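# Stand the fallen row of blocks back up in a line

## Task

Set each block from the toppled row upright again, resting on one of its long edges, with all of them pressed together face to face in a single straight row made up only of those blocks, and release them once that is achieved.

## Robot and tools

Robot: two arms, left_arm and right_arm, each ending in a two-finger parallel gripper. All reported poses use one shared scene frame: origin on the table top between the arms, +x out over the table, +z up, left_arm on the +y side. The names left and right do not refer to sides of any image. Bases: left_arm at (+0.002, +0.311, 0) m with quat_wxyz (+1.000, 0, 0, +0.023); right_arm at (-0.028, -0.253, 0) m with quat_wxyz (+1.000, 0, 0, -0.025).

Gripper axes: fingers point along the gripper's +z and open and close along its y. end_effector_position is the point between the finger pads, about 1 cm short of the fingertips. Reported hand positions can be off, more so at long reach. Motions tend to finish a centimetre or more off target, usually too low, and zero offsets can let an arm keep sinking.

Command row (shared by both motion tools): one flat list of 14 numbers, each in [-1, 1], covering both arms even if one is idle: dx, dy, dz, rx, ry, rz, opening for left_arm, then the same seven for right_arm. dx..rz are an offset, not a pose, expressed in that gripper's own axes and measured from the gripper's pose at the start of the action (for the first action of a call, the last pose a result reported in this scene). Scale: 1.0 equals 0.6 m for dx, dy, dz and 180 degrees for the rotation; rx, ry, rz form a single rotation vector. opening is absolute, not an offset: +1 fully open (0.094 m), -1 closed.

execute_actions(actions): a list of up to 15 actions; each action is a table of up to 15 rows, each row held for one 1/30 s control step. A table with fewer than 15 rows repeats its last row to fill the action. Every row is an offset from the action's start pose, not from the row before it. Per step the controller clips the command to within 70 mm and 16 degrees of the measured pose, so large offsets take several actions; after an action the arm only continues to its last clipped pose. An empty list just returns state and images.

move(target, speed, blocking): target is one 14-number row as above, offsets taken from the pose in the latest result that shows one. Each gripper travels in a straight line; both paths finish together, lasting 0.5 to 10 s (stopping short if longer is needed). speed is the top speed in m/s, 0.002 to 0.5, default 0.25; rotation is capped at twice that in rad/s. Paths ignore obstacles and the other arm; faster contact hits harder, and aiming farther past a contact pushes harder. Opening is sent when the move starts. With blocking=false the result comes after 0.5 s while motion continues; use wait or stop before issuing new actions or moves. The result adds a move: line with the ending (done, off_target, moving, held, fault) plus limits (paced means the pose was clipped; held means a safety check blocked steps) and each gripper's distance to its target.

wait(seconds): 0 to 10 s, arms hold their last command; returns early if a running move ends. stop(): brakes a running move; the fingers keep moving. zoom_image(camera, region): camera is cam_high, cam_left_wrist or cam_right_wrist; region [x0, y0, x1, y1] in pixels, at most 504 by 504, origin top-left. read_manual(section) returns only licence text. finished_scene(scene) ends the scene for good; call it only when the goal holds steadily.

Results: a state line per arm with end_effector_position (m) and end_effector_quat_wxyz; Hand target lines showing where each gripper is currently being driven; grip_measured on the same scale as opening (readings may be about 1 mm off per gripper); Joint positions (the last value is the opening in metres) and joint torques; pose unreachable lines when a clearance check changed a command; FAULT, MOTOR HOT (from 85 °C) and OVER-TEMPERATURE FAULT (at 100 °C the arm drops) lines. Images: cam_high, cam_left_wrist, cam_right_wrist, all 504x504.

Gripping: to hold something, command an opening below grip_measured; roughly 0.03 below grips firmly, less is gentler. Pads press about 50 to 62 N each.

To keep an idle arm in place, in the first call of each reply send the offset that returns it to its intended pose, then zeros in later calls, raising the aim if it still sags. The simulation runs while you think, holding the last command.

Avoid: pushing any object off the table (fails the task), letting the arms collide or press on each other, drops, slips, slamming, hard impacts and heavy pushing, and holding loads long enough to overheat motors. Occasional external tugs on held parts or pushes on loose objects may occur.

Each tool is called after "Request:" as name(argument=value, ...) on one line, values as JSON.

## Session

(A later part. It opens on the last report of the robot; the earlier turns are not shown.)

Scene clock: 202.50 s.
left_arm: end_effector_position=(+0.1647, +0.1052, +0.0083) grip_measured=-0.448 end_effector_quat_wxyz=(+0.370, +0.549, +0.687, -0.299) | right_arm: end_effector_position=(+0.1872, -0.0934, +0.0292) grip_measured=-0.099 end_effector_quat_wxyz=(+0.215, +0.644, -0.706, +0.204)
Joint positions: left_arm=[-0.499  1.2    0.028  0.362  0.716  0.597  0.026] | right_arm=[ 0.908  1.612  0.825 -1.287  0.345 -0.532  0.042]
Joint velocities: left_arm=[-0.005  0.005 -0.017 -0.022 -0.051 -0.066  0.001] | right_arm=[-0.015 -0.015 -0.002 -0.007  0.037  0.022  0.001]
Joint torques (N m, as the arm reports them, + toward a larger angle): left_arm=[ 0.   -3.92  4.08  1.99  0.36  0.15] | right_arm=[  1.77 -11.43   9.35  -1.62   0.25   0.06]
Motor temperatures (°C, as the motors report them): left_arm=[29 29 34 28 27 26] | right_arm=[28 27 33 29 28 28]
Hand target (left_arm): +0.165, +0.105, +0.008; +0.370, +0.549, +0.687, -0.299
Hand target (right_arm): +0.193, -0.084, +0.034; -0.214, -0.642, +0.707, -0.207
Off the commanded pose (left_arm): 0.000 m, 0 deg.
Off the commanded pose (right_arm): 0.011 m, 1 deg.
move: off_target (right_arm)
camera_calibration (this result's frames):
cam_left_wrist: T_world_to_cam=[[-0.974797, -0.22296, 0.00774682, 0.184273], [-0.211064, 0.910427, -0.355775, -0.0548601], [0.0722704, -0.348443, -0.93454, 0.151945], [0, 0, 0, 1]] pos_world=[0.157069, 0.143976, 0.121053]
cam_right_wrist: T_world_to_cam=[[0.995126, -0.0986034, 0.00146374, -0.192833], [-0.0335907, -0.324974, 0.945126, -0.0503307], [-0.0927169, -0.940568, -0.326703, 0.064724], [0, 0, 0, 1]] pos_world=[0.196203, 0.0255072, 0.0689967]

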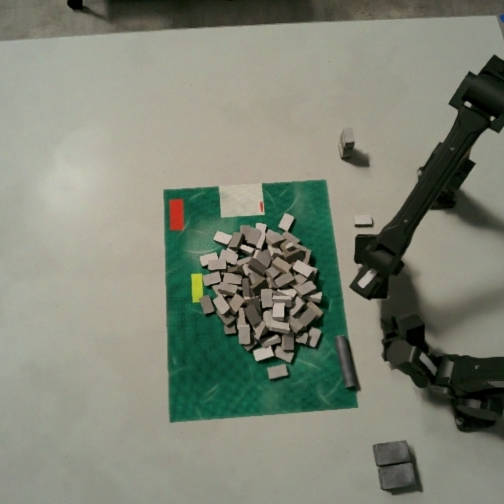

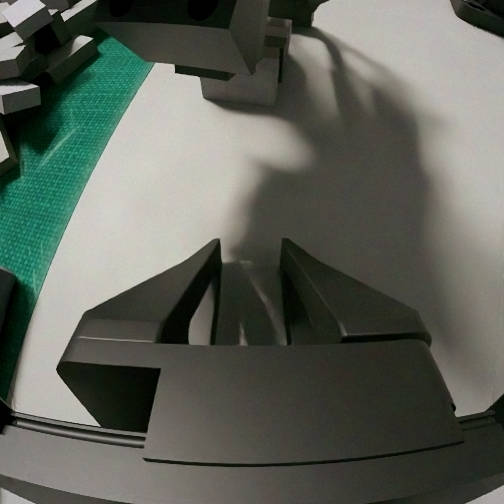

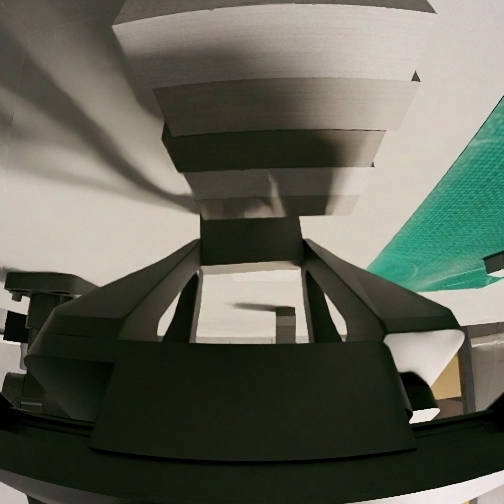

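Request:
move(target=[0,0,0,0,0,0,-0.45,-0.014,-0.02,0.02,0,0,0,-0.15], speed=0.03)

Request:
move(target=[0,0,0,0,0,0,-0.45,0,0,0,0,0,0,0.5])

Request:
move(target=[0,0,0,0,0,0,-0.45,0.06,0,-0.08,0,0,0,0.5], speed=0.1)

Request:
move(target=[0,0,0,0,0,0,-0.45,0.11,0,0.08,0,-0.51,0,0.5], speed=0.2)

Scene clock: 210.90 s.
left_arm: end_effector_position=(+0.1647, +0.1052, +0.0083) grip_measured=-0.448 end_effector_quat_wxyz=(+0.370, +0.549, +0.687, -0.299) | right_arm: end_effector_position=(+0.1888, -0.0953, +0.0284) grip_measured=-0.099 end_effector_quat_wxyz=(+0.217, +0.645, -0.703, +0.205)
Joint positions: left_arm=[-0.499  1.2    0.028  0.362  0.716  0.597  0.026] | right_arm=[ 0.902  1.616  0.825 -1.286  0.35  -0.541  0.042]
Joint velocities: left_arm=[-0.015 -0.005  0.012 -0.007  0.007  0.051  0.   ] | right_arm=[-0.005 -0.005 -0.007  0.002 -0.037  0.037  0.   ]
Joint torques (N m, as the arm reports them, + toward a larger angle): left_arm=[ 0.15 -4.06  4.11  1.88  0.33  0.17] | right_arm=[ 0.04 -9.45  6.64  1.07  0.42 -0.24]
Motor temperatures (°C, as the motors report them): left_arm=[29 29 34 28 27 26] | right_arm=[28 27 34 29 28 28]
Hand target (left_arm): +0.165, +0.105, +0.008; +0.370, +0.549, +0.687, -0.299
Hand target (right_arm): +0.198, -0.094, +0.015; +0.215, +0.644, -0.706, +0.204
Off the commanded pose (left_arm): 0.000 m, 0 deg.
Off the commanded pose (right_arm): 0.017 m, 0 deg.
move: off_target (right_arm)
camera_calibration (this result's frames):
cam_left_wrist: T_world_to_cam=[[-0.974797, -0.22296, 0.00774682, 0.184273], [-0.211064, 0.910427, -0.355775, -0.0548601], [0.0722704, -0.348443, -0.93454, 0.151945], [0, 0, 0, 1]] pos_world=[0.157069, 0.143976, 0.121053]
cam_right_wrist: T_world_to_cam=[[0.995513, -0.0946088, -0.00147788, -0.194236], [-0.0290675, -0.32065, 0.946752, -0.0506495], [-0.090045, -0.942461, -0.321961, 0.0620285], [0, 0, 0, 1]] pos_world=[0.197477, 0.0238423, 0.0676362]

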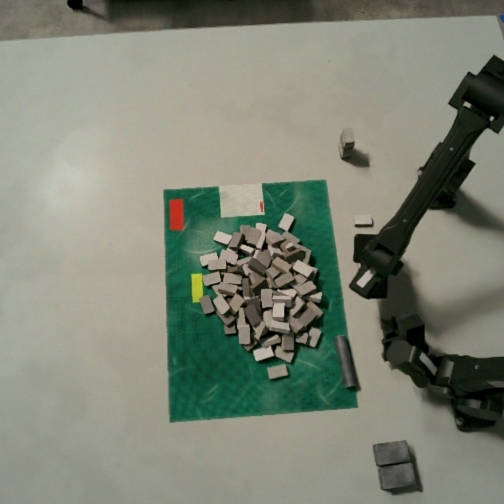

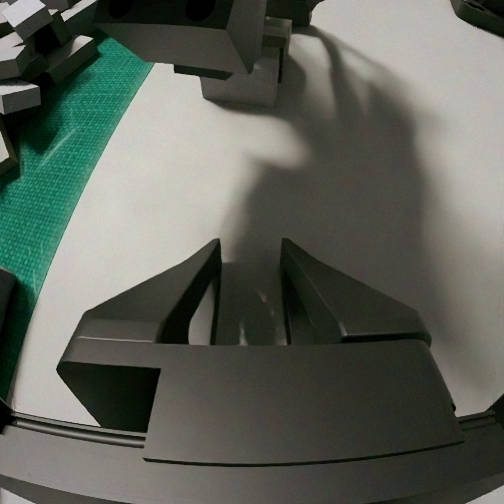

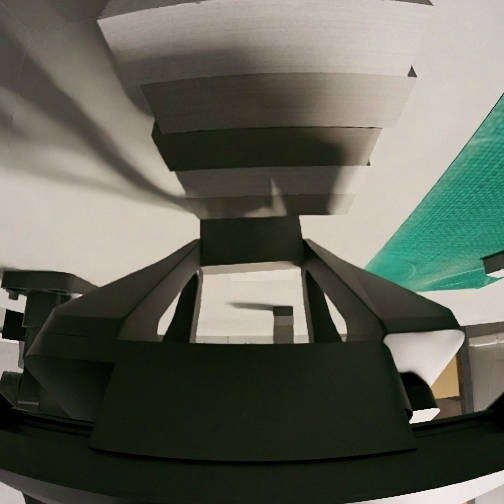

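Scene clock: 211.40 s.
left_arm: end_effector_position=(+0.1647, +0.1052, +0.0083) grip_measured=-0.448 end_effector_quat_wxyz=(+0.370, +0.549, +0.687, -0.299) | right_arm: end_effector_position=(+0.1887, -0.0954, +0.0285) grip_measured=+0.497 end_effector_quat_wxyz=(+0.217, +0.645, -0.703, +0.205)
Joint positions: left_arm=[-0.499  1.2    0.028  0.362  0.716  0.597  0.026] | right_arm=[ 0.902  1.615  0.825 -1.286  0.35  -0.541  0.07 ]
Joint velocities: left_arm=[ 0.005 -0.015  0.002 -0.007 -0.022  0.066  0.   ] | right_arm=[-0.005 -0.005 -0.007 -0.007  0.066  0.007 -0.   ]
Joint torques (N m, as the arm reports them, + toward a larger angle): left_arm=[ 0.08 -3.87  4.04  2.02  0.34  0.19] | right_arm=[  0.38 -12.44   5.82  -0.62   0.24  -0.08]
Motor temperatures (°C, as the motors report them): left_arm=[29 29 34 28 27 26] | right_arm=[28 27 34 29 28 28]
Hand target (left_arm): +0.165, +0.105, +0.008; +0.370, +0.549, +0.687, -0.299
Hand target (right_arm): +0.189, -0.095, +0.028; +0.217, +0.645, -0.703, +0.205
Off the commanded pose (left_arm): 0.000 m, 0 deg.
Off the commanded pose (right_arm): 0.000 m, 0 deg.
move: done
camera_calibration (this result's frames):
cam_left_wrist: T_world_to_cam=[[-0.974797, -0.22296, 0.00774682, 0.184273], [-0.211064, 0.910427, -0.355775, -0.0548601], [0.0722704, -0.348443, -0.93454, 0.151945], [0, 0, 0, 1]] pos_world=[0.157069, 0.143976, 0.121053]
cam_right_wrist: T_world_to_cam=[[0.995513, -0.0946088, -0.00147788, -0.194212], [-0.0290675, -0.32065, 0.946752, -0.0507875], [-0.090045, -0.942461, -0.321961, 0.0620416], [0, 0, 0, 1]] pos_world=[0.197451, 0.0238126, 0.0677711]

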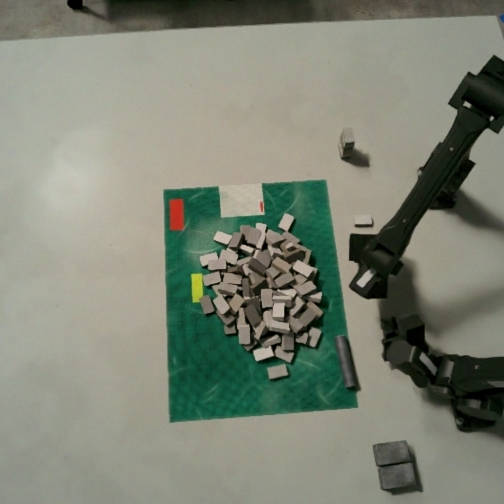

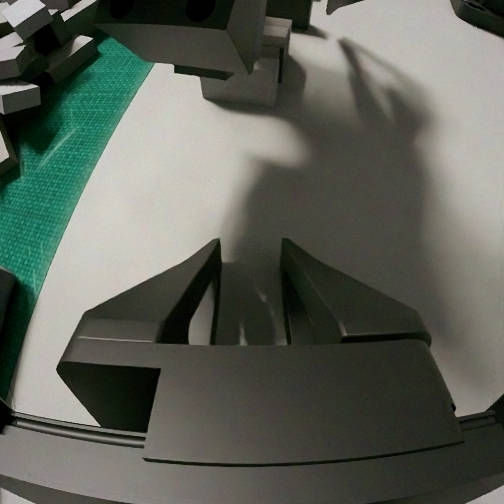

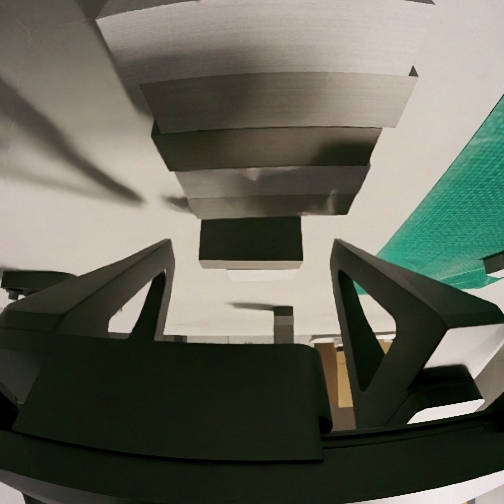

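Scene clock: 212.40 s.
left_arm: end_effector_position=(+0.1647, +0.1052, +0.0083) grip_measured=-0.448 end_effector_quat_wxyz=(+0.370, +0.549, +0.687, -0.299) | right_arm: end_effector_position=(+0.1785, -0.1071, +0.0777) grip_measured=+0.497 end_effector_quat_wxyz=(+0.228, +0.645, -0.700, +0.206)
Joint positions: left_arm=[-0.499  1.2    0.028  0.362  0.716  0.597  0.026] | right_arm=[ 0.902  1.495  0.842 -1.445  0.35  -0.541  0.07 ]
Joint velocities: left_arm=[ 0.015 -0.015 -0.002  0.002 -0.007 -0.081 -0.001] | right_arm=[-0.015 -0.005 -0.012  0.002  0.081 -0.198 -0.001]
Joint torques (N m, as the arm reports them, + toward a larger angle): left_arm=[ 0.34 -3.73  4.    2.02  0.38  0.19] | right_arm=[  0.23 -11.73  10.4   -1.57   0.29  -0.18]
Motor temperatures (°C, as the motors report them): left_arm=[29 29 34 28 27 26] | right_arm=[28 27 34 29 28 28]
Hand target (left_arm): +0.165, +0.105, +0.008; +0.370, +0.549, +0.687, -0.299
Hand target (right_arm): +0.188, -0.099, +0.089; +0.217, +0.645, -0.703, +0.205
Off the commanded pose (left_arm): 0.000 m, 0 deg.
Off the commanded pose (right_arm): 0.017 m, 1 deg.
move: off_target (right_arm)
camera_calibration (this result's frames):
cam_left_wrist: T_world_to_cam=[[-0.974797, -0.22296, 0.00774682, 0.184273], [-0.211064, 0.910427, -0.355775, -0.0548601], [0.0722704, -0.348443, -0.93454, 0.151945], [0, 0, 0, 1]] pos_world=[0.157069, 0.143976, 0.121053]
cam_right_wrist: T_world_to_cam=[[0.995401, -0.094737, -0.0141913, -0.184024], [-0.0154643, -0.305118, 0.952189, -0.102536], [-0.0945375, -0.94759, -0.30518, 0.0648189], [0, 0, 0, 1]] pos_world=[0.18772, 0.0127023, 0.114803]

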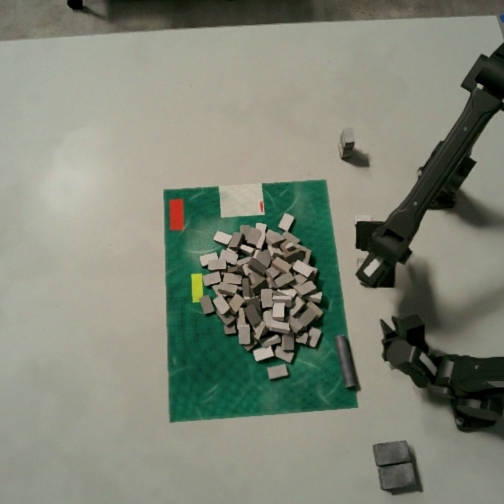

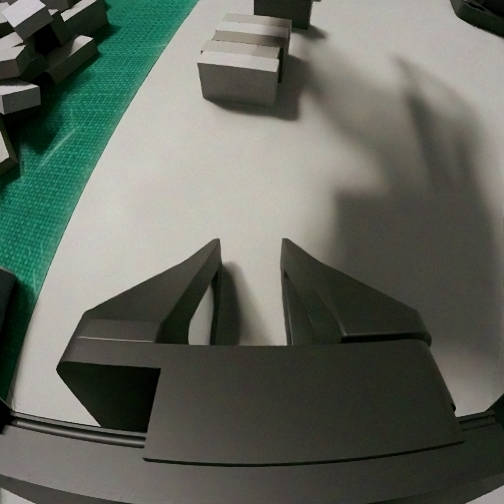

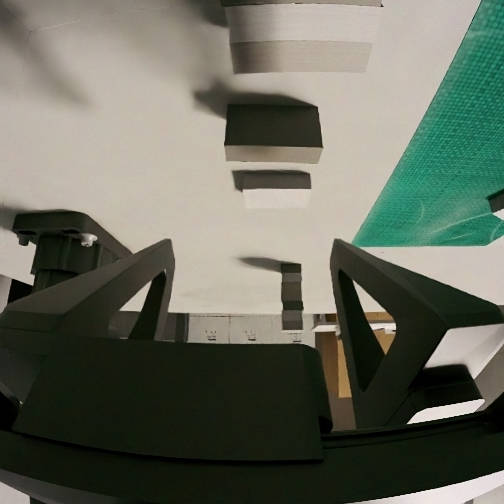

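Scene clock: 216.97 s.
left_arm: end_effector_position=(+0.1647, +0.1052, +0.0083) grip_measured=-0.448 end_effector_quat_wxyz=(+0.370, +0.549, +0.687, -0.299) | right_arm: end_effector_position=(+0.1717, -0.1897, +0.0725) grip_measured=+0.497 end_effector_quat_wxyz=(-0.336, +0.589, -0.658, -0.328)
Joint positions: left_arm=[-0.499  1.2    0.028  0.362  0.716  0.597  0.026] | right_arm=[-0.342  1.27   0.459 -1.201 -0.904 -2.068  0.07 ]
Joint velocities: left_arm=[ 0.005 -0.015  0.002 -0.007 -0.037 -0.037  0.   ] | right_arm=[-0.005 -0.005 -0.002 -0.007 -0.037 -0.037  0.001]
Joint torques (N m, as the arm reports them, + toward a larger angle): left_arm=[-0.01 -3.91  4.1   1.96  0.36  0.17] | right_arm=[ 0.37 -6.24  6.38 -1.29 -0.59 -0.24]
Motor temperatures (°C, as the motors report them): left_arm=[29 29 34 28 27 26] | right_arm=[28 27 34 29 28 28]
Hand target (left_arm): +0.165, +0.105, +0.008; +0.370, +0.549, +0.687, -0.299
Hand target (right_arm): +0.171, -0.190, +0.074; +0.337, -0.587, +0.657, +0.333
Off the commanded pose (left_arm): 0.000 m, 0 deg.
Off the commanded pose (right_arm): 0.005 m, 2 deg.
joint sent to its limit (right arm) — the command would take joint 6 (wrist roll) past its lower limit, so that joint was sent only as far as its limit.
move: done
camera_calibration (this result's frames):
cam_left_wrist: T_world_to_cam=[[-0.974797, -0.22296, 0.00774682, 0.184273], [-0.211064, 0.910427, -0.355775, -0.0548601], [0.0722704, -0.348443, -0.93454, 0.151945], [0, 0, 0, 1]] pos_world=[0.157069, 0.143976, 0.121053]
cam_right_wrist: T_world_to_cam=[[0.995468, -0.0829758, -0.0464615, -0.180672], [-0.0937667, -0.937882, -0.334044, -0.13625], [-0.0158579, 0.336886, -0.941412, 0.26061], [0, 0, 0, 1]] pos_world=[0.17121, -0.230574, 0.191434]

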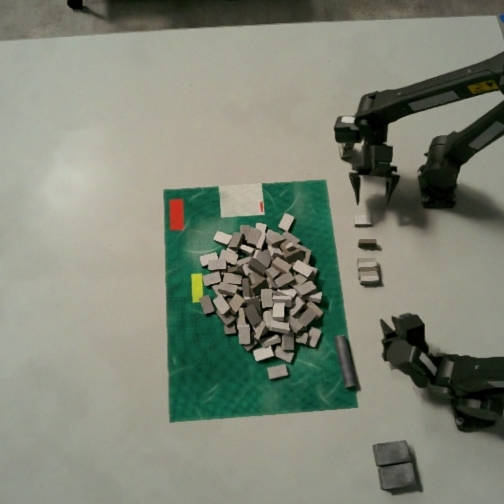

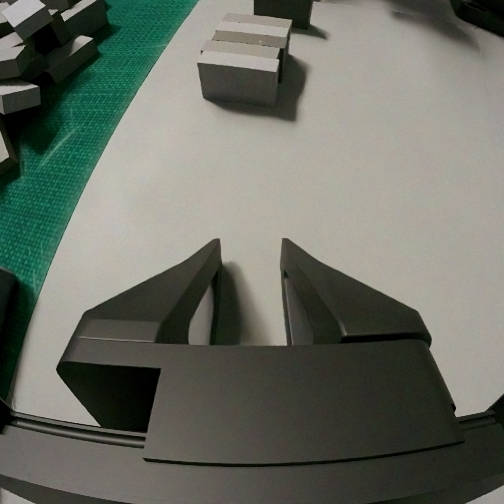

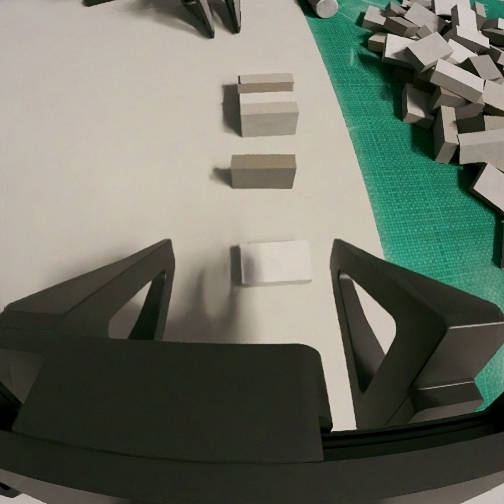

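Request:
move(target=[0,0,0,0,0,0,-0.45,0.082,-0.025,0.08,0.01,0,0,0.5], speed=0.08)

Request:
move(target=[0,0,0,0,0,0,-0.45,0,0,0,0,0,0,-0.15])

Request:
move(target=[0,0,0,0,0,0,-0.45,-0.07,-0.01,0.033,0,0.51,0,-0.15], speed=0.12)

Request:
move(target=[0,0,0,0,0,0,-0.45,-0.014,0,0.02,0,0,0,-0.15], speed=0.03)

Scene clock: 226.47 s.
left_arm: end_effector_position=(+0.1647, +0.1052, +0.0083) grip_measured=-0.448 end_effector_quat_wxyz=(+0.370, +0.549, +0.687, -0.299) | right_arm: end_effector_position=(+0.1938, -0.1815, +0.0102) grip_measured=+0.497 end_effector_quat_wxyz=(-0.351, +0.583, -0.663, -0.312)
Joint positions: left_arm=[-0.499  1.2    0.028  0.362  0.716  0.597  0.026] | right_arm=[-0.278  1.486  0.407 -0.788 -0.947 -1.925  0.07 ]
Joint velocities: left_arm=[ 0.005  0.015 -0.007  0.002 -0.051 -0.037  0.   ] | right_arm=[-0.005 -0.015 -0.002 -0.017 -0.066 -0.007  0.001]
Joint torques (N m, as the arm reports them, + toward a larger angle): left_arm=[-0.03 -3.76  4.01  2.    0.36  0.17] | right_arm=[ 0.9  -6.56  2.49  0.83 -0.33 -0.07]
Motor temperatures (°C, as the motors report them): left_arm=[29 29 34 28 27 26] | right_arm=[28 27 33 29 29 28]
Hand target (left_arm): +0.165, +0.105, +0.008; +0.370, +0.549, +0.687, -0.299
Hand target (right_arm): +0.187, -0.179, +0.004; +0.345, -0.583, +0.664, +0.317
Off the commanded pose (left_arm): 0.000 m, 0 deg.
Off the commanded pose (right_arm): 0.011 m, 1 deg.
move: off_target (right_arm)
camera_calibration (this result's frames):
cam_left_wrist: T_world_to_cam=[[-0.974797, -0.22296, 0.00774682, 0.184273], [-0.211064, 0.910427, -0.355775, -0.0548601], [0.0722704, -0.348443, -0.93454, 0.151945], [0, 0, 0, 1]] pos_world=[0.157069, 0.143976, 0.121053]
cam_right_wrist: T_world_to_cam=[[0.993219, -0.115328, -0.014674, -0.210647], [-0.113562, -0.935402, -0.334853, -0.143037], [0.0248919, 0.334249, -0.942156, 0.191232], [0, 0, 0, 1]] pos_world=[0.188215, -0.22201, 0.129183]

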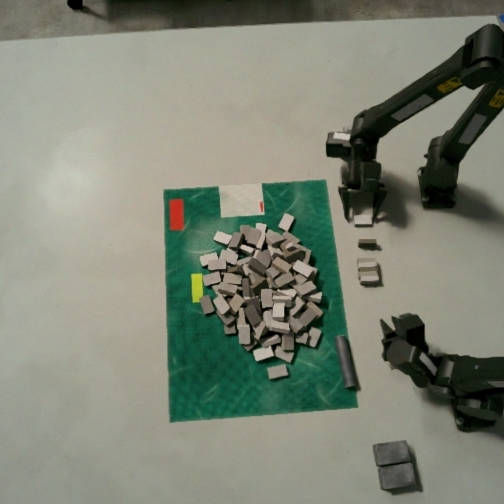

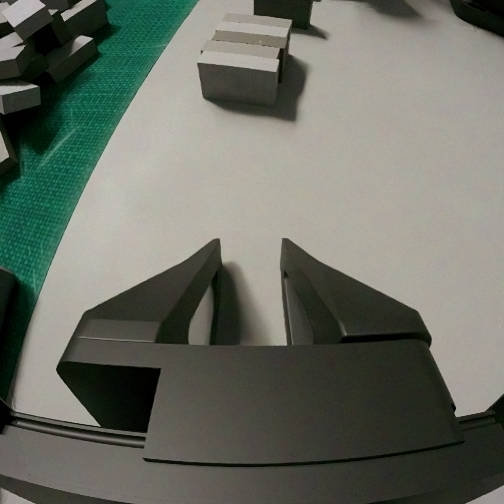

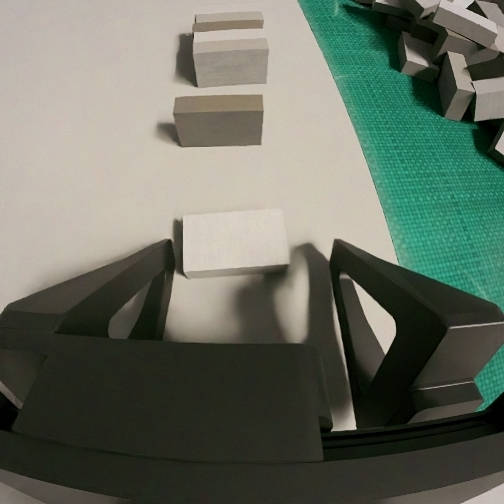

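Scene clock: 226.97 s.
left_arm: end_effector_position=(+0.1647, +0.1052, +0.0083) grip_measured=-0.448 end_effector_quat_wxyz=(+0.370, +0.549, +0.687, -0.299) | right_arm: end_effector_position=(+0.1939, -0.1815, +0.0103) grip_measured=-0.098 end_effector_quat_wxyz=(-0.351, +0.583, -0.663, -0.312)
Joint positions: left_arm=[-0.499  1.2    0.028  0.362  0.716  0.597  0.026] | right_arm=[-0.278  1.486  0.407 -0.788 -0.948 -1.925  0.042]
Joint velocities: left_arm=[-0.005 -0.015 -0.032 -0.017  0.022  0.007 -0.001] | right_arm=[ 0.005 -0.015  0.007  0.007 -0.037 -0.022  0.001]
Joint torques (N m, as the arm reports them, + toward a larger angle): left_arm=[ 0.31 -3.72  4.11  1.93  0.37  0.17] | right_arm=[ 1.65 -7.15  4.05 -0.19 -0.48 -0.12]
Motor temperatures (°C, as the motors report them): left_arm=[29 29 34 28 27 26] | right_arm=[28 27 33 29 29 28]
Hand target (left_arm): +0.165, +0.105, +0.008; +0.370, +0.549, +0.687, -0.299
Hand target (right_arm): +0.194, -0.182, +0.010; +0.351, -0.583, +0.663, +0.312
Off the commanded pose (left_arm): 0.000 m, 0 deg.
Off the commanded pose (right_arm): 0.000 m, 0 deg.
move: done
camera_calibration (this result's frames):
cam_left_wrist: T_world_to_cam=[[-0.974797, -0.22296, 0.00774682, 0.184273], [-0.211064, 0.910427, -0.355775, -0.0548601], [0.0722704, -0.348443, -0.93454, 0.151945], [0, 0, 0, 1]] pos_world=[0.157069, 0.143976, 0.121053]
cam_right_wrist: T_world_to_cam=[[0.993179, -0.115644, -0.0149132, -0.210716], [-0.113931, -0.935237, -0.33519, -0.142883], [0.0248154, 0.334602, -0.942033, 0.191347], [0, 0, 0, 1]] pos_world=[0.188252, -0.222022, 0.12922]

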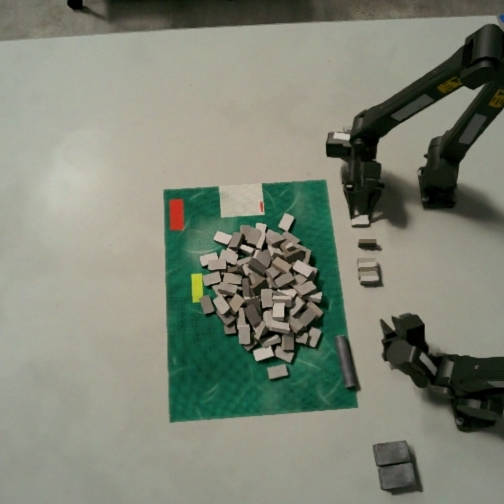

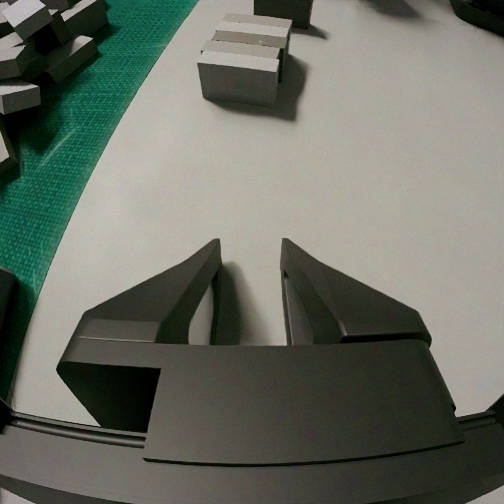

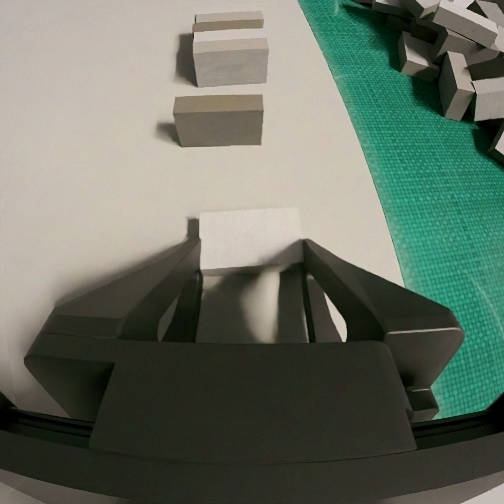

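Scene clock: 233.97 s.
left_arm: end_effector_position=(+0.1647, +0.1052, +0.0083) grip_measured=-0.448 end_effector_quat_wxyz=(+0.370, +0.549, +0.687, -0.299) | right_arm: end_effector_position=(+0.1959, -0.1512, +0.0304) grip_measured=-0.098 end_effector_quat_wxyz=(+0.231, +0.627, -0.713, +0.213)
Joint positions: left_arm=[-0.499  1.2    0.028  0.362  0.716  0.597  0.026] | right_arm=[ 0.766  1.553  0.741 -1.257  0.419 -0.62   0.042]
Joint velocities: left_arm=[-0.015 -0.005 -0.002 -0.007  0.022  0.037 -0.   ] | right_arm=[-0.024  0.015 -0.012 -0.017  0.051  0.066 -0.   ]
Joint torques (N m, as the arm reports them, + toward a larger angle): left_arm=[-0.18 -3.67  3.94  1.9   0.35  0.19] | right_arm=[  1.42 -10.32   9.53  -1.45   0.42   0.  ]
Motor temperatures (°C, as the motors report them): left_arm=[29 29 34 28 27 26] | right_arm=[28 27 34 29 28 28]
Hand target (left_arm): +0.165, +0.105, +0.008; +0.370, +0.549, +0.687, -0.299
Hand target (right_arm): +0.205, -0.142, +0.037; -0.226, -0.625, +0.715, -0.218
Off the commanded pose (left_arm): 0.000 m, 0 deg.
Off the commanded pose (right_arm): 0.013 m, 1 deg.
move: off_target (right_arm)
camera_calibration (this result's frames):
cam_left_wrist: T_world_to_cam=[[-0.974797, -0.22296, 0.00774682, 0.184273], [-0.211064, 0.910427, -0.355775, -0.0548601], [0.0722704, -0.348443, -0.93454, 0.151945], [0, 0, 0, 1]] pos_world=[0.157069, 0.143976, 0.121053]
cam_right_wrist: T_world_to_cam=[[0.991075, -0.133212, 0.00502937, -0.211769], [-0.0435798, -0.288109, 0.956605, -0.0627683], [-0.125983, -0.948287, -0.291343, 0.015827], [0, 0, 0, 1]] pos_world=[0.209137, -0.0312858, 0.0657206]

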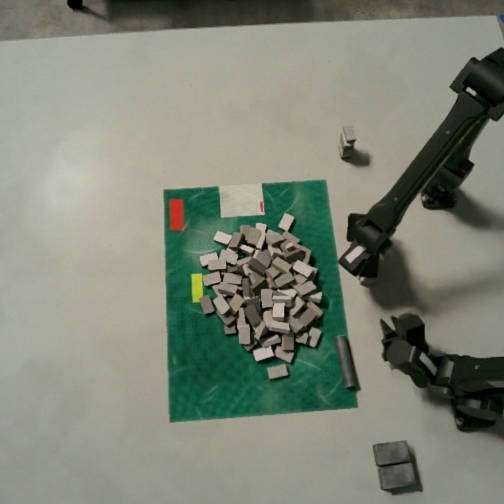

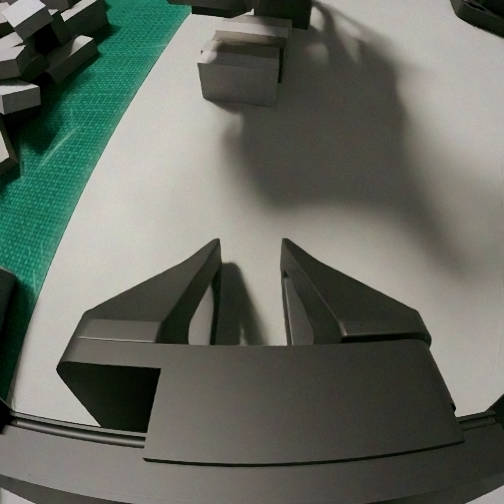

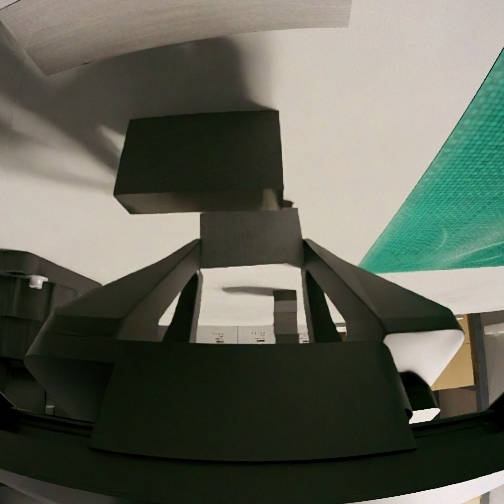

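Scene clock: 234.70 s.
left_arm: end_effector_position=(+0.1647, +0.1052, +0.0083) grip_measured=-0.448 end_effector_quat_wxyz=(+0.370, +0.549, +0.687, -0.299) | right_arm: end_effector_position=(+0.1976, -0.1499, +0.0276) grip_measured=-0.098 end_effector_quat_wxyz=(+0.227, +0.627, -0.714, +0.213)
Joint positions: left_arm=[-0.499  1.2    0.028  0.362  0.716  0.597  0.026] | right_arm=[ 0.766  1.559  0.741 -1.243  0.419 -0.62   0.042]
Joint velocities: left_arm=[-0.005  0.005  0.012  0.012  0.022  0.007 -0.001] | right_arm=[-0.015  0.005 -0.002 -0.002 -0.081  0.007 -0.001]
Joint torques (N m, as the arm reports them, + toward a larger angle): left_arm=[-0.17 -3.85  4.08  1.96  0.35  0.18] | right_arm=[ 0.91 -8.74  4.71  0.73  0.26 -0.09]
Motor temperatures (°C, as the motors report them): left_arm=[29 29 34 28 27 26] | right_arm=[28 27 34 29 28 28]
Hand target (left_arm): +0.165, +0.105, +0.008; +0.370, +0.549, +0.687, -0.299
Hand target (right_arm): +0.196, -0.152, +0.016; -0.231, -0.627, +0.713, -0.213
Off the commanded pose (left_arm): 0.000 m, 0 deg.
Off the commanded pose (right_arm): 0.012 m, 0 deg.
move: off_target (right_arm)
camera_calibration (this result's frames):
cam_left_wrist: T_world_to_cam=[[-0.974797, -0.22296, 0.00774682, 0.184273], [-0.211064, 0.910427, -0.355775, -0.0548601], [0.0722704, -0.348443, -0.93454, 0.151945], [0, 0, 0, 1]] pos_world=[0.157069, 0.143976, 0.121053]
cam_right_wrist: T_world_to_cam=[[0.991053, -0.13307, 0.0103213, -0.213363], [-0.049241, -0.29266, 0.954948, -0.0591406], [-0.124054, -0.946912, -0.296594, 0.0165125], [0, 0, 0, 1]] pos_world=[0.21059, -0.0300644, 0.0635759]

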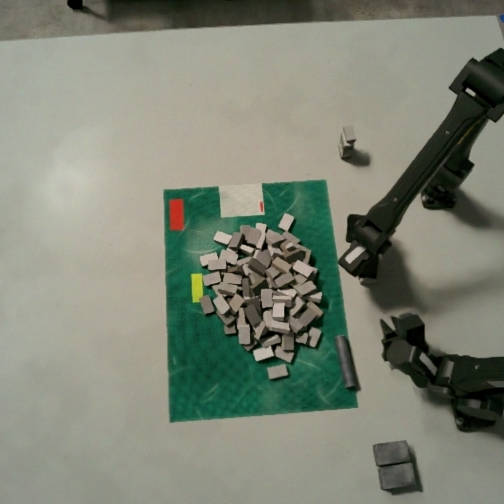

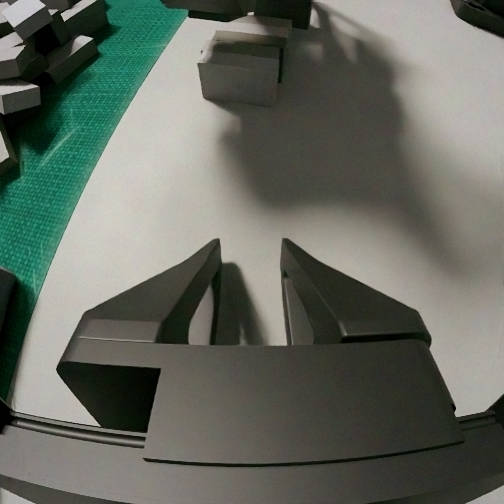

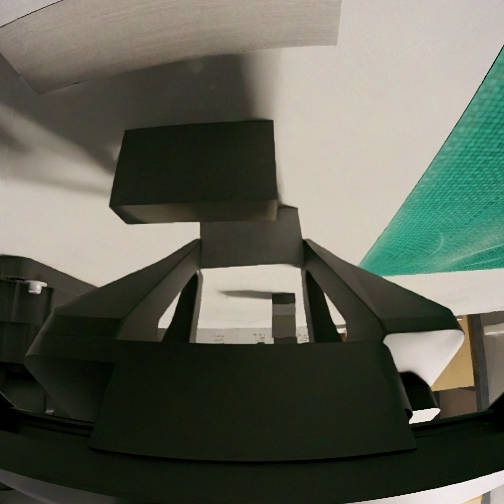

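Request:
move(target=[0,0,0,0,0,0,-0.45,0,0,0,0,0,0,0.5])

Request:
move(target=[0,0,0,0,0,0,-0.45,0.05,0,-0.07,0,0,0,0.5], speed=0.1)

Request:
move(target=[0,0,0,0,0,0,-0.45,0.04,-0.02,0.03,0,-0.4,-0.03,-0.4], speed=0.2)

Scene clock: 244.03 s.
left_arm: end_effector_position=(+0.1647, +0.1052, +0.0083) grip_measured=-0.448 end_effector_quat_wxyz=(+0.370, +0.549, +0.687, -0.299) | right_arm: end_effector_position=(+0.1975, -0.1499, +0.0276) grip_measured=+0.497 end_effector_quat_wxyz=(+0.227, +0.627, -0.714, +0.213)
Joint positions: left_arm=[-0.499  1.2    0.028  0.362  0.716  0.597  0.026] | right_arm=[ 0.766  1.559  0.741 -1.243  0.419 -0.62   0.07 ]
Joint velocities: left_arm=[-0.005 -0.005  0.012  0.017 -0.051 -0.007 -0.   ] | right_arm=[-0.015 -0.015 -0.007 -0.017 -0.037 -0.007  0.   ]
Joint torques (N m, as the arm reports them, + toward a larger angle): left_arm=[ 0.07 -3.87  4.15  1.99  0.36  0.18] | right_arm=[  1.73 -11.04   5.94  -0.71   0.27  -0.06]
Motor temperatures (°C, as the motors report them): left_arm=[29 29 35 28 27 26] | right_arm=[28 27 33 29 28 28]
Hand target (left_arm): +0.165, +0.105, +0.008; +0.370, +0.549, +0.687, -0.299
Hand target (right_arm): +0.198, -0.150, +0.028; -0.227, -0.627, +0.714, -0.213
Off the commanded pose (left_arm): 0.000 m, 0 deg.
Off the commanded pose (right_arm): 0.000 m, 0 deg.
move: done
camera_calibration (this result's frames):
cam_left_wrist: T_world_to_cam=[[-0.974797, -0.22296, 0.00774682, 0.184273], [-0.211064, 0.910427, -0.355775, -0.0548601], [0.0722704, -0.348443, -0.93454, 0.151945], [0, 0, 0, 1]] pos_world=[0.157069, 0.143976, 0.121053]
cam_right_wrist: T_world_to_cam=[[0.991056, -0.133067, 0.0100693, -0.213305], [-0.0489661, -0.292421, 0.955035, -0.0592189], [-0.124139, -0.946986, -0.296321, 0.0164674], [0, 0, 0, 1]] pos_world=[0.210542, -0.0301064, 0.0635837]

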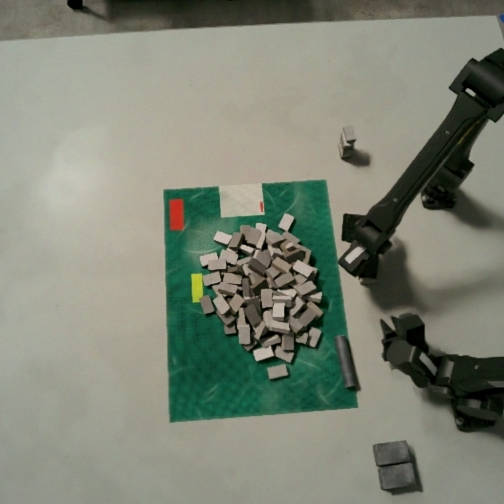

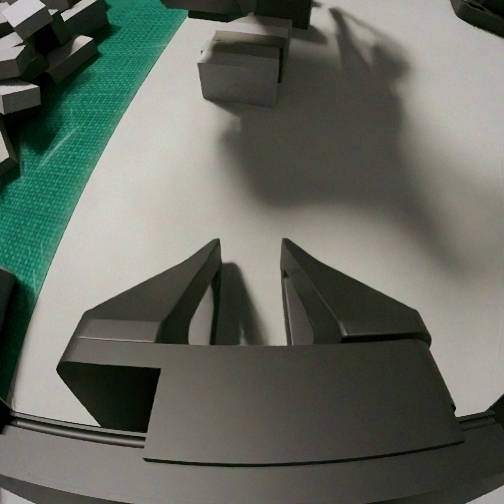

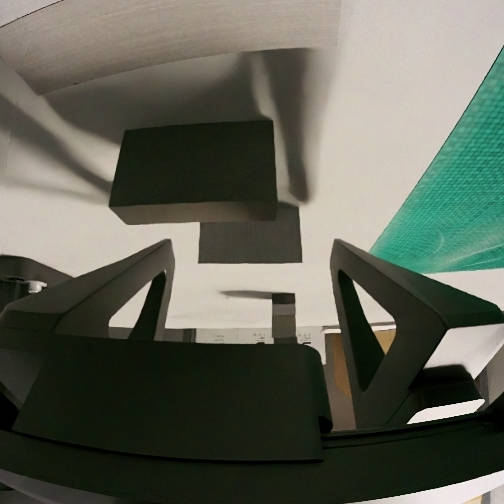

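Scene clock: 244.93 s.
left_arm: end_effector_position=(+0.1647, +0.1052, +0.0083) grip_measured=-0.448 end_effector_quat_wxyz=(+0.370, +0.549, +0.687, -0.299) | right_arm: end_effector_position=(+0.1870, -0.1591, +0.0692) grip_measured=+0.497 end_effector_quat_wxyz=(+0.238, +0.627, -0.710, +0.213)
Joint positions: left_arm=[-0.499  1.2    0.028  0.362  0.716  0.597  0.026] | right_arm=[ 0.766  1.449  0.756 -1.39   0.419 -0.62   0.07 ]
Joint velocities: left_arm=[ 0.005 -0.005 -0.002  0.012 -0.022  0.022 -0.001] | right_arm=[-0.005  0.005 -0.017  0.002 -0.007  0.007 -0.001]
Joint torques (N m, as the arm reports them, + toward a larger angle): left_arm=[ 0.32 -3.55  4.05  2.    0.38  0.19] | right_arm=[  0.59 -11.08  10.34  -1.35   0.26  -0.09]
Motor temperatures (°C, as the motors report them): left_arm=[29 29 35 28 27 26] | right_arm=[28 27 33 29 28 28]
Hand target (left_arm): +0.165, +0.105, +0.008; +0.370, +0.549, +0.687, -0.299
Hand target (right_arm): +0.197, -0.150, +0.080; -0.227, -0.627, +0.714, -0.213
Off the commanded pose (left_arm): 0.000 m, 0 deg.
Off the commanded pose (right_arm): 0.017 m, 1 deg.
move: off_target (right_arm)
camera_calibration (this result's frames):
cam_left_wrist: T_world_to_cam=[[-0.974797, -0.22296, 0.00774682, 0.184273], [-0.211064, 0.910427, -0.355775, -0.0548601], [0.0722704, -0.348443, -0.93454, 0.151945], [0, 0, 0, 1]] pos_world=[0.157069, 0.143976, 0.121053]
cam_right_wrist: T_world_to_cam=[[0.991101, -0.133028, -0.00480001, -0.203488], [-0.0327024, -0.27828, 0.959943, -0.103283], [-0.129035, -0.951243, -0.280154, 0.017949], [0, 0, 0, 1]] pos_world=[0.200615, -0.0387374, 0.103198]

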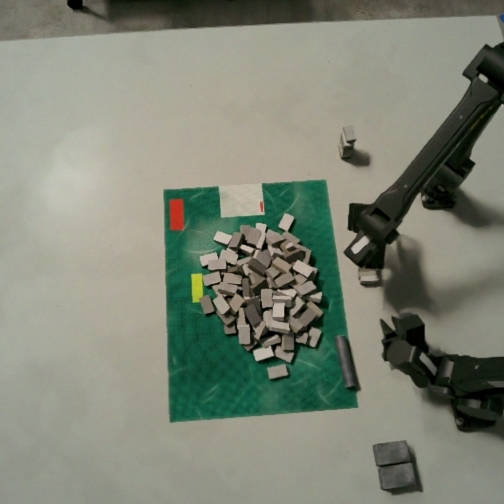

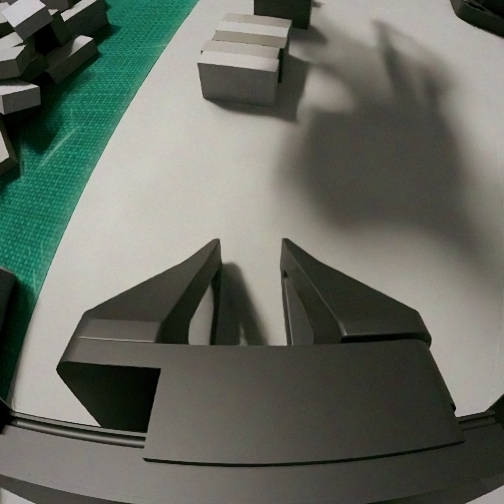

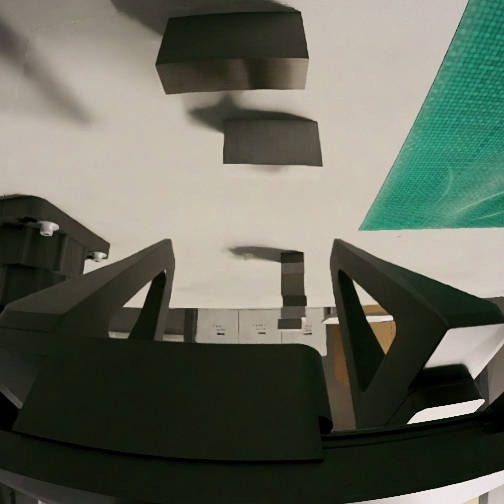

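Scene clock: 248.60 s.
left_arm: end_effector_position=(+0.1647, +0.1052, +0.0083) grip_measured=-0.448 end_effector_quat_wxyz=(+0.370, +0.549, +0.687, -0.299) | right_arm: end_effector_position=(+0.1995, -0.1919, +0.0718) grip_measured=-0.397 end_effector_quat_wxyz=(-0.215, +0.658, -0.690, -0.211)
Joint positions: left_arm=[-0.499  1.2    0.028  0.362  0.716  0.597  0.026] | right_arm=[-0.115  1.123  0.524 -1.065 -0.607 -1.719  0.028]
Joint velocities: left_arm=[ 0.005 -0.015 -0.007  0.002  0.037  0.037 -0.   ] | right_arm=[ 0.005 -0.005 -0.007 -0.002  0.007 -0.066 -0.001]
Joint torques (N m, as the arm reports them, + toward a larger angle): left_arm=[ 0.05 -3.58  4.04  2.02  0.37  0.18] | right_arm=[ 0.62 -5.64  6.98 -0.23 -0.48 -0.18]
Motor temperatures (°C, as the motors report them): left_arm=[29 29 35 28 27 26] | right_arm=[28 27 33 29 28 28]
Hand target (left_arm): +0.165, +0.105, +0.008; +0.370, +0.549, +0.687, -0.299
Hand target (right_arm): +0.194, -0.192, +0.067; -0.211, +0.657, -0.689, -0.220
Off the commanded pose (left_arm): 0.000 m, 0 deg.
Off the commanded pose (right_arm): 0.005 m, 1 deg.
move: done
camera_calibration (this result's frames):
cam_left_wrist: T_world_to_cam=[[-0.974797, -0.22296, 0.00774682, 0.184273], [-0.211064, 0.910427, -0.355775, -0.0548601], [0.0722704, -0.348443, -0.93454, 0.151945], [0, 0, 0, 1]] pos_world=[0.157069, 0.143976, 0.121053]
cam_right_wrist: T_world_to_cam=[[0.998985, -0.0397159, -0.0212683, -0.202702], [-0.0392127, -0.998953, 0.0235777, -0.184274], [-0.0221824, -0.0227198, -0.999496, 0.197519], [0, 0, 0, 1]] pos_world=[0.199651, -0.187644, 0.197453]

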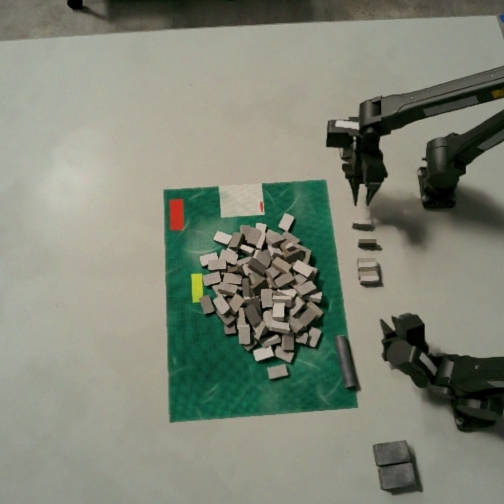

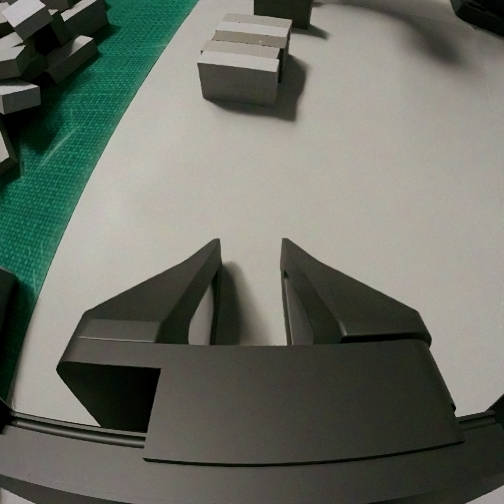

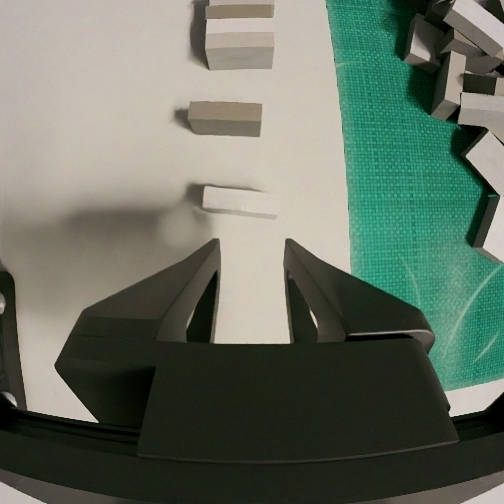

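Request:
move(target=[0,0,0,0,0,0,-0.45,0.058,0.014,0.084,0,0,0,-0.4], speed=0.1)

Request:
move(target=[0,0,0,0,0,0,-0.45,-0.14,0.005,0.095,0,0,0,-0.4], speed=0.03)

Scene clock: 261.17 s.
left_arm: end_effector_position=(+0.1647, +0.1052, +0.0083) grip_measured=-0.448 end_effector_quat_wxyz=(+0.370, +0.549, +0.687, -0.299) | right_arm: end_effector_position=(+0.1941, -0.1910, +0.0137) grip_measured=-0.397 end_effector_quat_wxyz=(-0.216, +0.659, -0.689, -0.211)
Joint positions: left_arm=[-0.499  1.2    0.028  0.362  0.716  0.597  0.026] | right_arm=[-0.115  1.269  0.429 -0.824 -0.607 -1.722  0.028]
Joint velocities: left_arm=[ 0.005 -0.005 -0.007 -0.007 -0.037  0.037  0.001] | right_arm=[-0.005 -0.015 -0.002  0.012 -0.022 -0.022  0.001]
Joint torques (N m, as the arm reports them, + toward a larger angle): left_arm=[ 0.07 -3.66  4.    1.97  0.37  0.17] | right_arm=[ 1.18 -6.27  5.29  0.81 -0.41 -0.01]
Motor temperatures (°C, as the motors report them): left_arm=[29 29 35 28 27 26] | right_arm=[28 27 33 29 28 28]
Hand target (left_arm): +0.165, +0.105, +0.008; +0.370, +0.549, +0.687, -0.299
Hand target (right_arm): +0.192, -0.191, +0.010; -0.215, +0.658, -0.690, -0.211
Off the commanded pose (left_arm): 0.000 m, 0 deg.
Off the commanded pose (right_arm): 0.005 m, 0 deg.
move: done
camera_calibration (this result's frames):
cam_left_wrist: T_world_to_cam=[[-0.974797, -0.22296, 0.00774682, 0.184273], [-0.211064, 0.910427, -0.355775, -0.0548601], [0.0722704, -0.348443, -0.93454, 0.151945], [0, 0, 0, 1]] pos_world=[0.157069, 0.143976, 0.121053]
cam_right_wrist: T_world_to_cam=[[0.999116, -0.0372234, -0.0195128, -0.198097], [-0.0367605, -0.999046, 0.0235689, -0.182709], [-0.0203715, -0.0228307, -0.999532, 0.138989], [0, 0, 0, 1]] pos_world=[0.194037, -0.186735, 0.139365]

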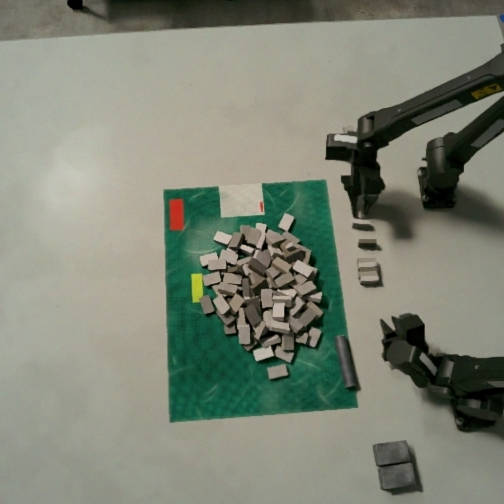

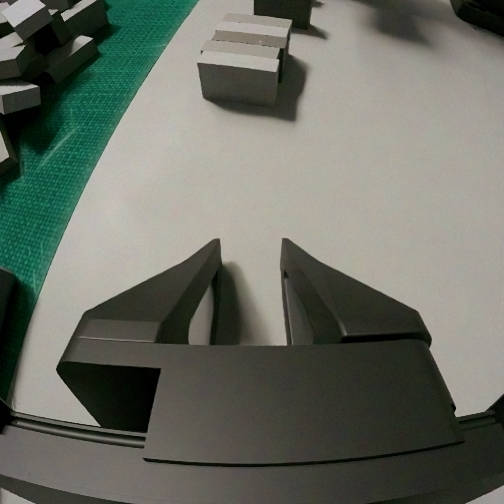

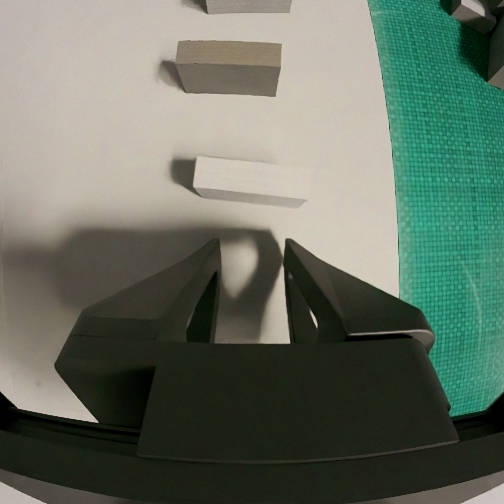

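Scene clock: 264.80 s.
left_arm: end_effector_position=(+0.1647, +0.1052, +0.0083) grip_measured=-0.448 end_effector_quat_wxyz=(+0.370, +0.549, +0.687, -0.299) | right_arm: end_effector_position=(+0.2000, -0.0943, +0.0185) grip_measured=-0.397 end_effector_quat_wxyz=(-0.213, +0.658, -0.693, -0.203)
Joint positions: left_arm=[-0.499  1.2    0.028  0.362  0.716  0.597  0.026] | right_arm=[ 0.323  1.21   0.403 -0.551 -0.562 -1.184  0.028]
Joint velocities: left_arm=[-0.005 -0.005  0.002  0.027 -0.007  0.007 -0.   ] | right_arm=[-0.005 -0.005  0.002 -0.002 -0.066  0.066 -0.001]
Joint torques (N m, as the arm reports them, + toward a larger angle): left_arm=[ 0.18 -3.89  4.07  1.95  0.36  0.17] | right_arm=[ 2.71 -7.07  5.82  1.91 -0.49  0.04]
Motor temperatures (°C, as the motors report them): left_arm=[29 29 35 28 27 26] | right_arm=[28 27 33 29 29 28]
Hand target (left_arm): +0.165, +0.105, +0.008; +0.370, +0.549, +0.687, -0.299
Hand target (right_arm): +0.195, -0.089, +0.016; -0.215, +0.660, -0.690, -0.206
Off the commanded pose (left_arm): 0.000 m, 0 deg.
Off the commanded pose (right_arm): 0.007 m, 1 deg.
move: done
camera_calibration (this result's frames):
cam_left_wrist: T_world_to_cam=[[-0.974797, -0.22296, 0.00774682, 0.184273], [-0.211064, 0.910427, -0.355775, -0.0548601], [0.0722704, -0.348443, -0.93454, 0.151945], [0, 0, 0, 1]] pos_world=[0.157069, 0.143976, 0.121053]
cam_right_wrist: T_world_to_cam=[[0.998774, -0.0476114, -0.0135823, -0.201339], [-0.0470391, -0.998103, 0.0397258, -0.0841353], [-0.015448, -0.0390382, -0.999118, 0.143667], [0, 0, 0, 1]] pos_world=[0.199353, -0.0879532, 0.144148]

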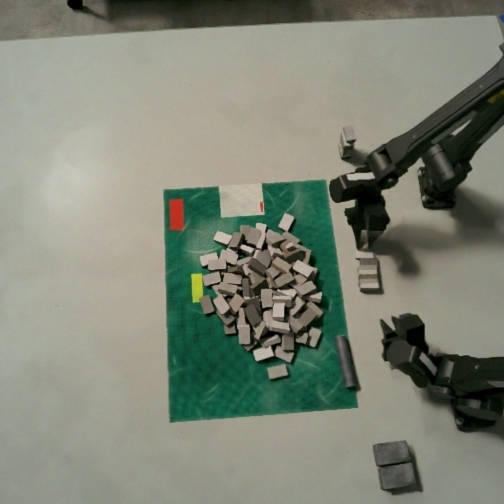

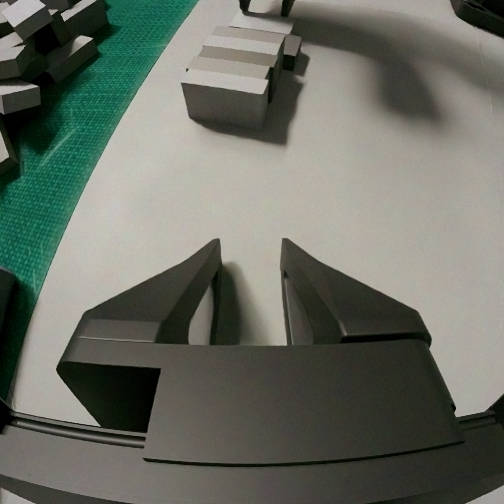

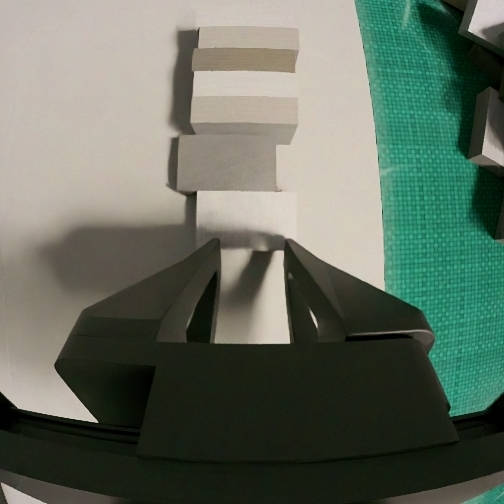

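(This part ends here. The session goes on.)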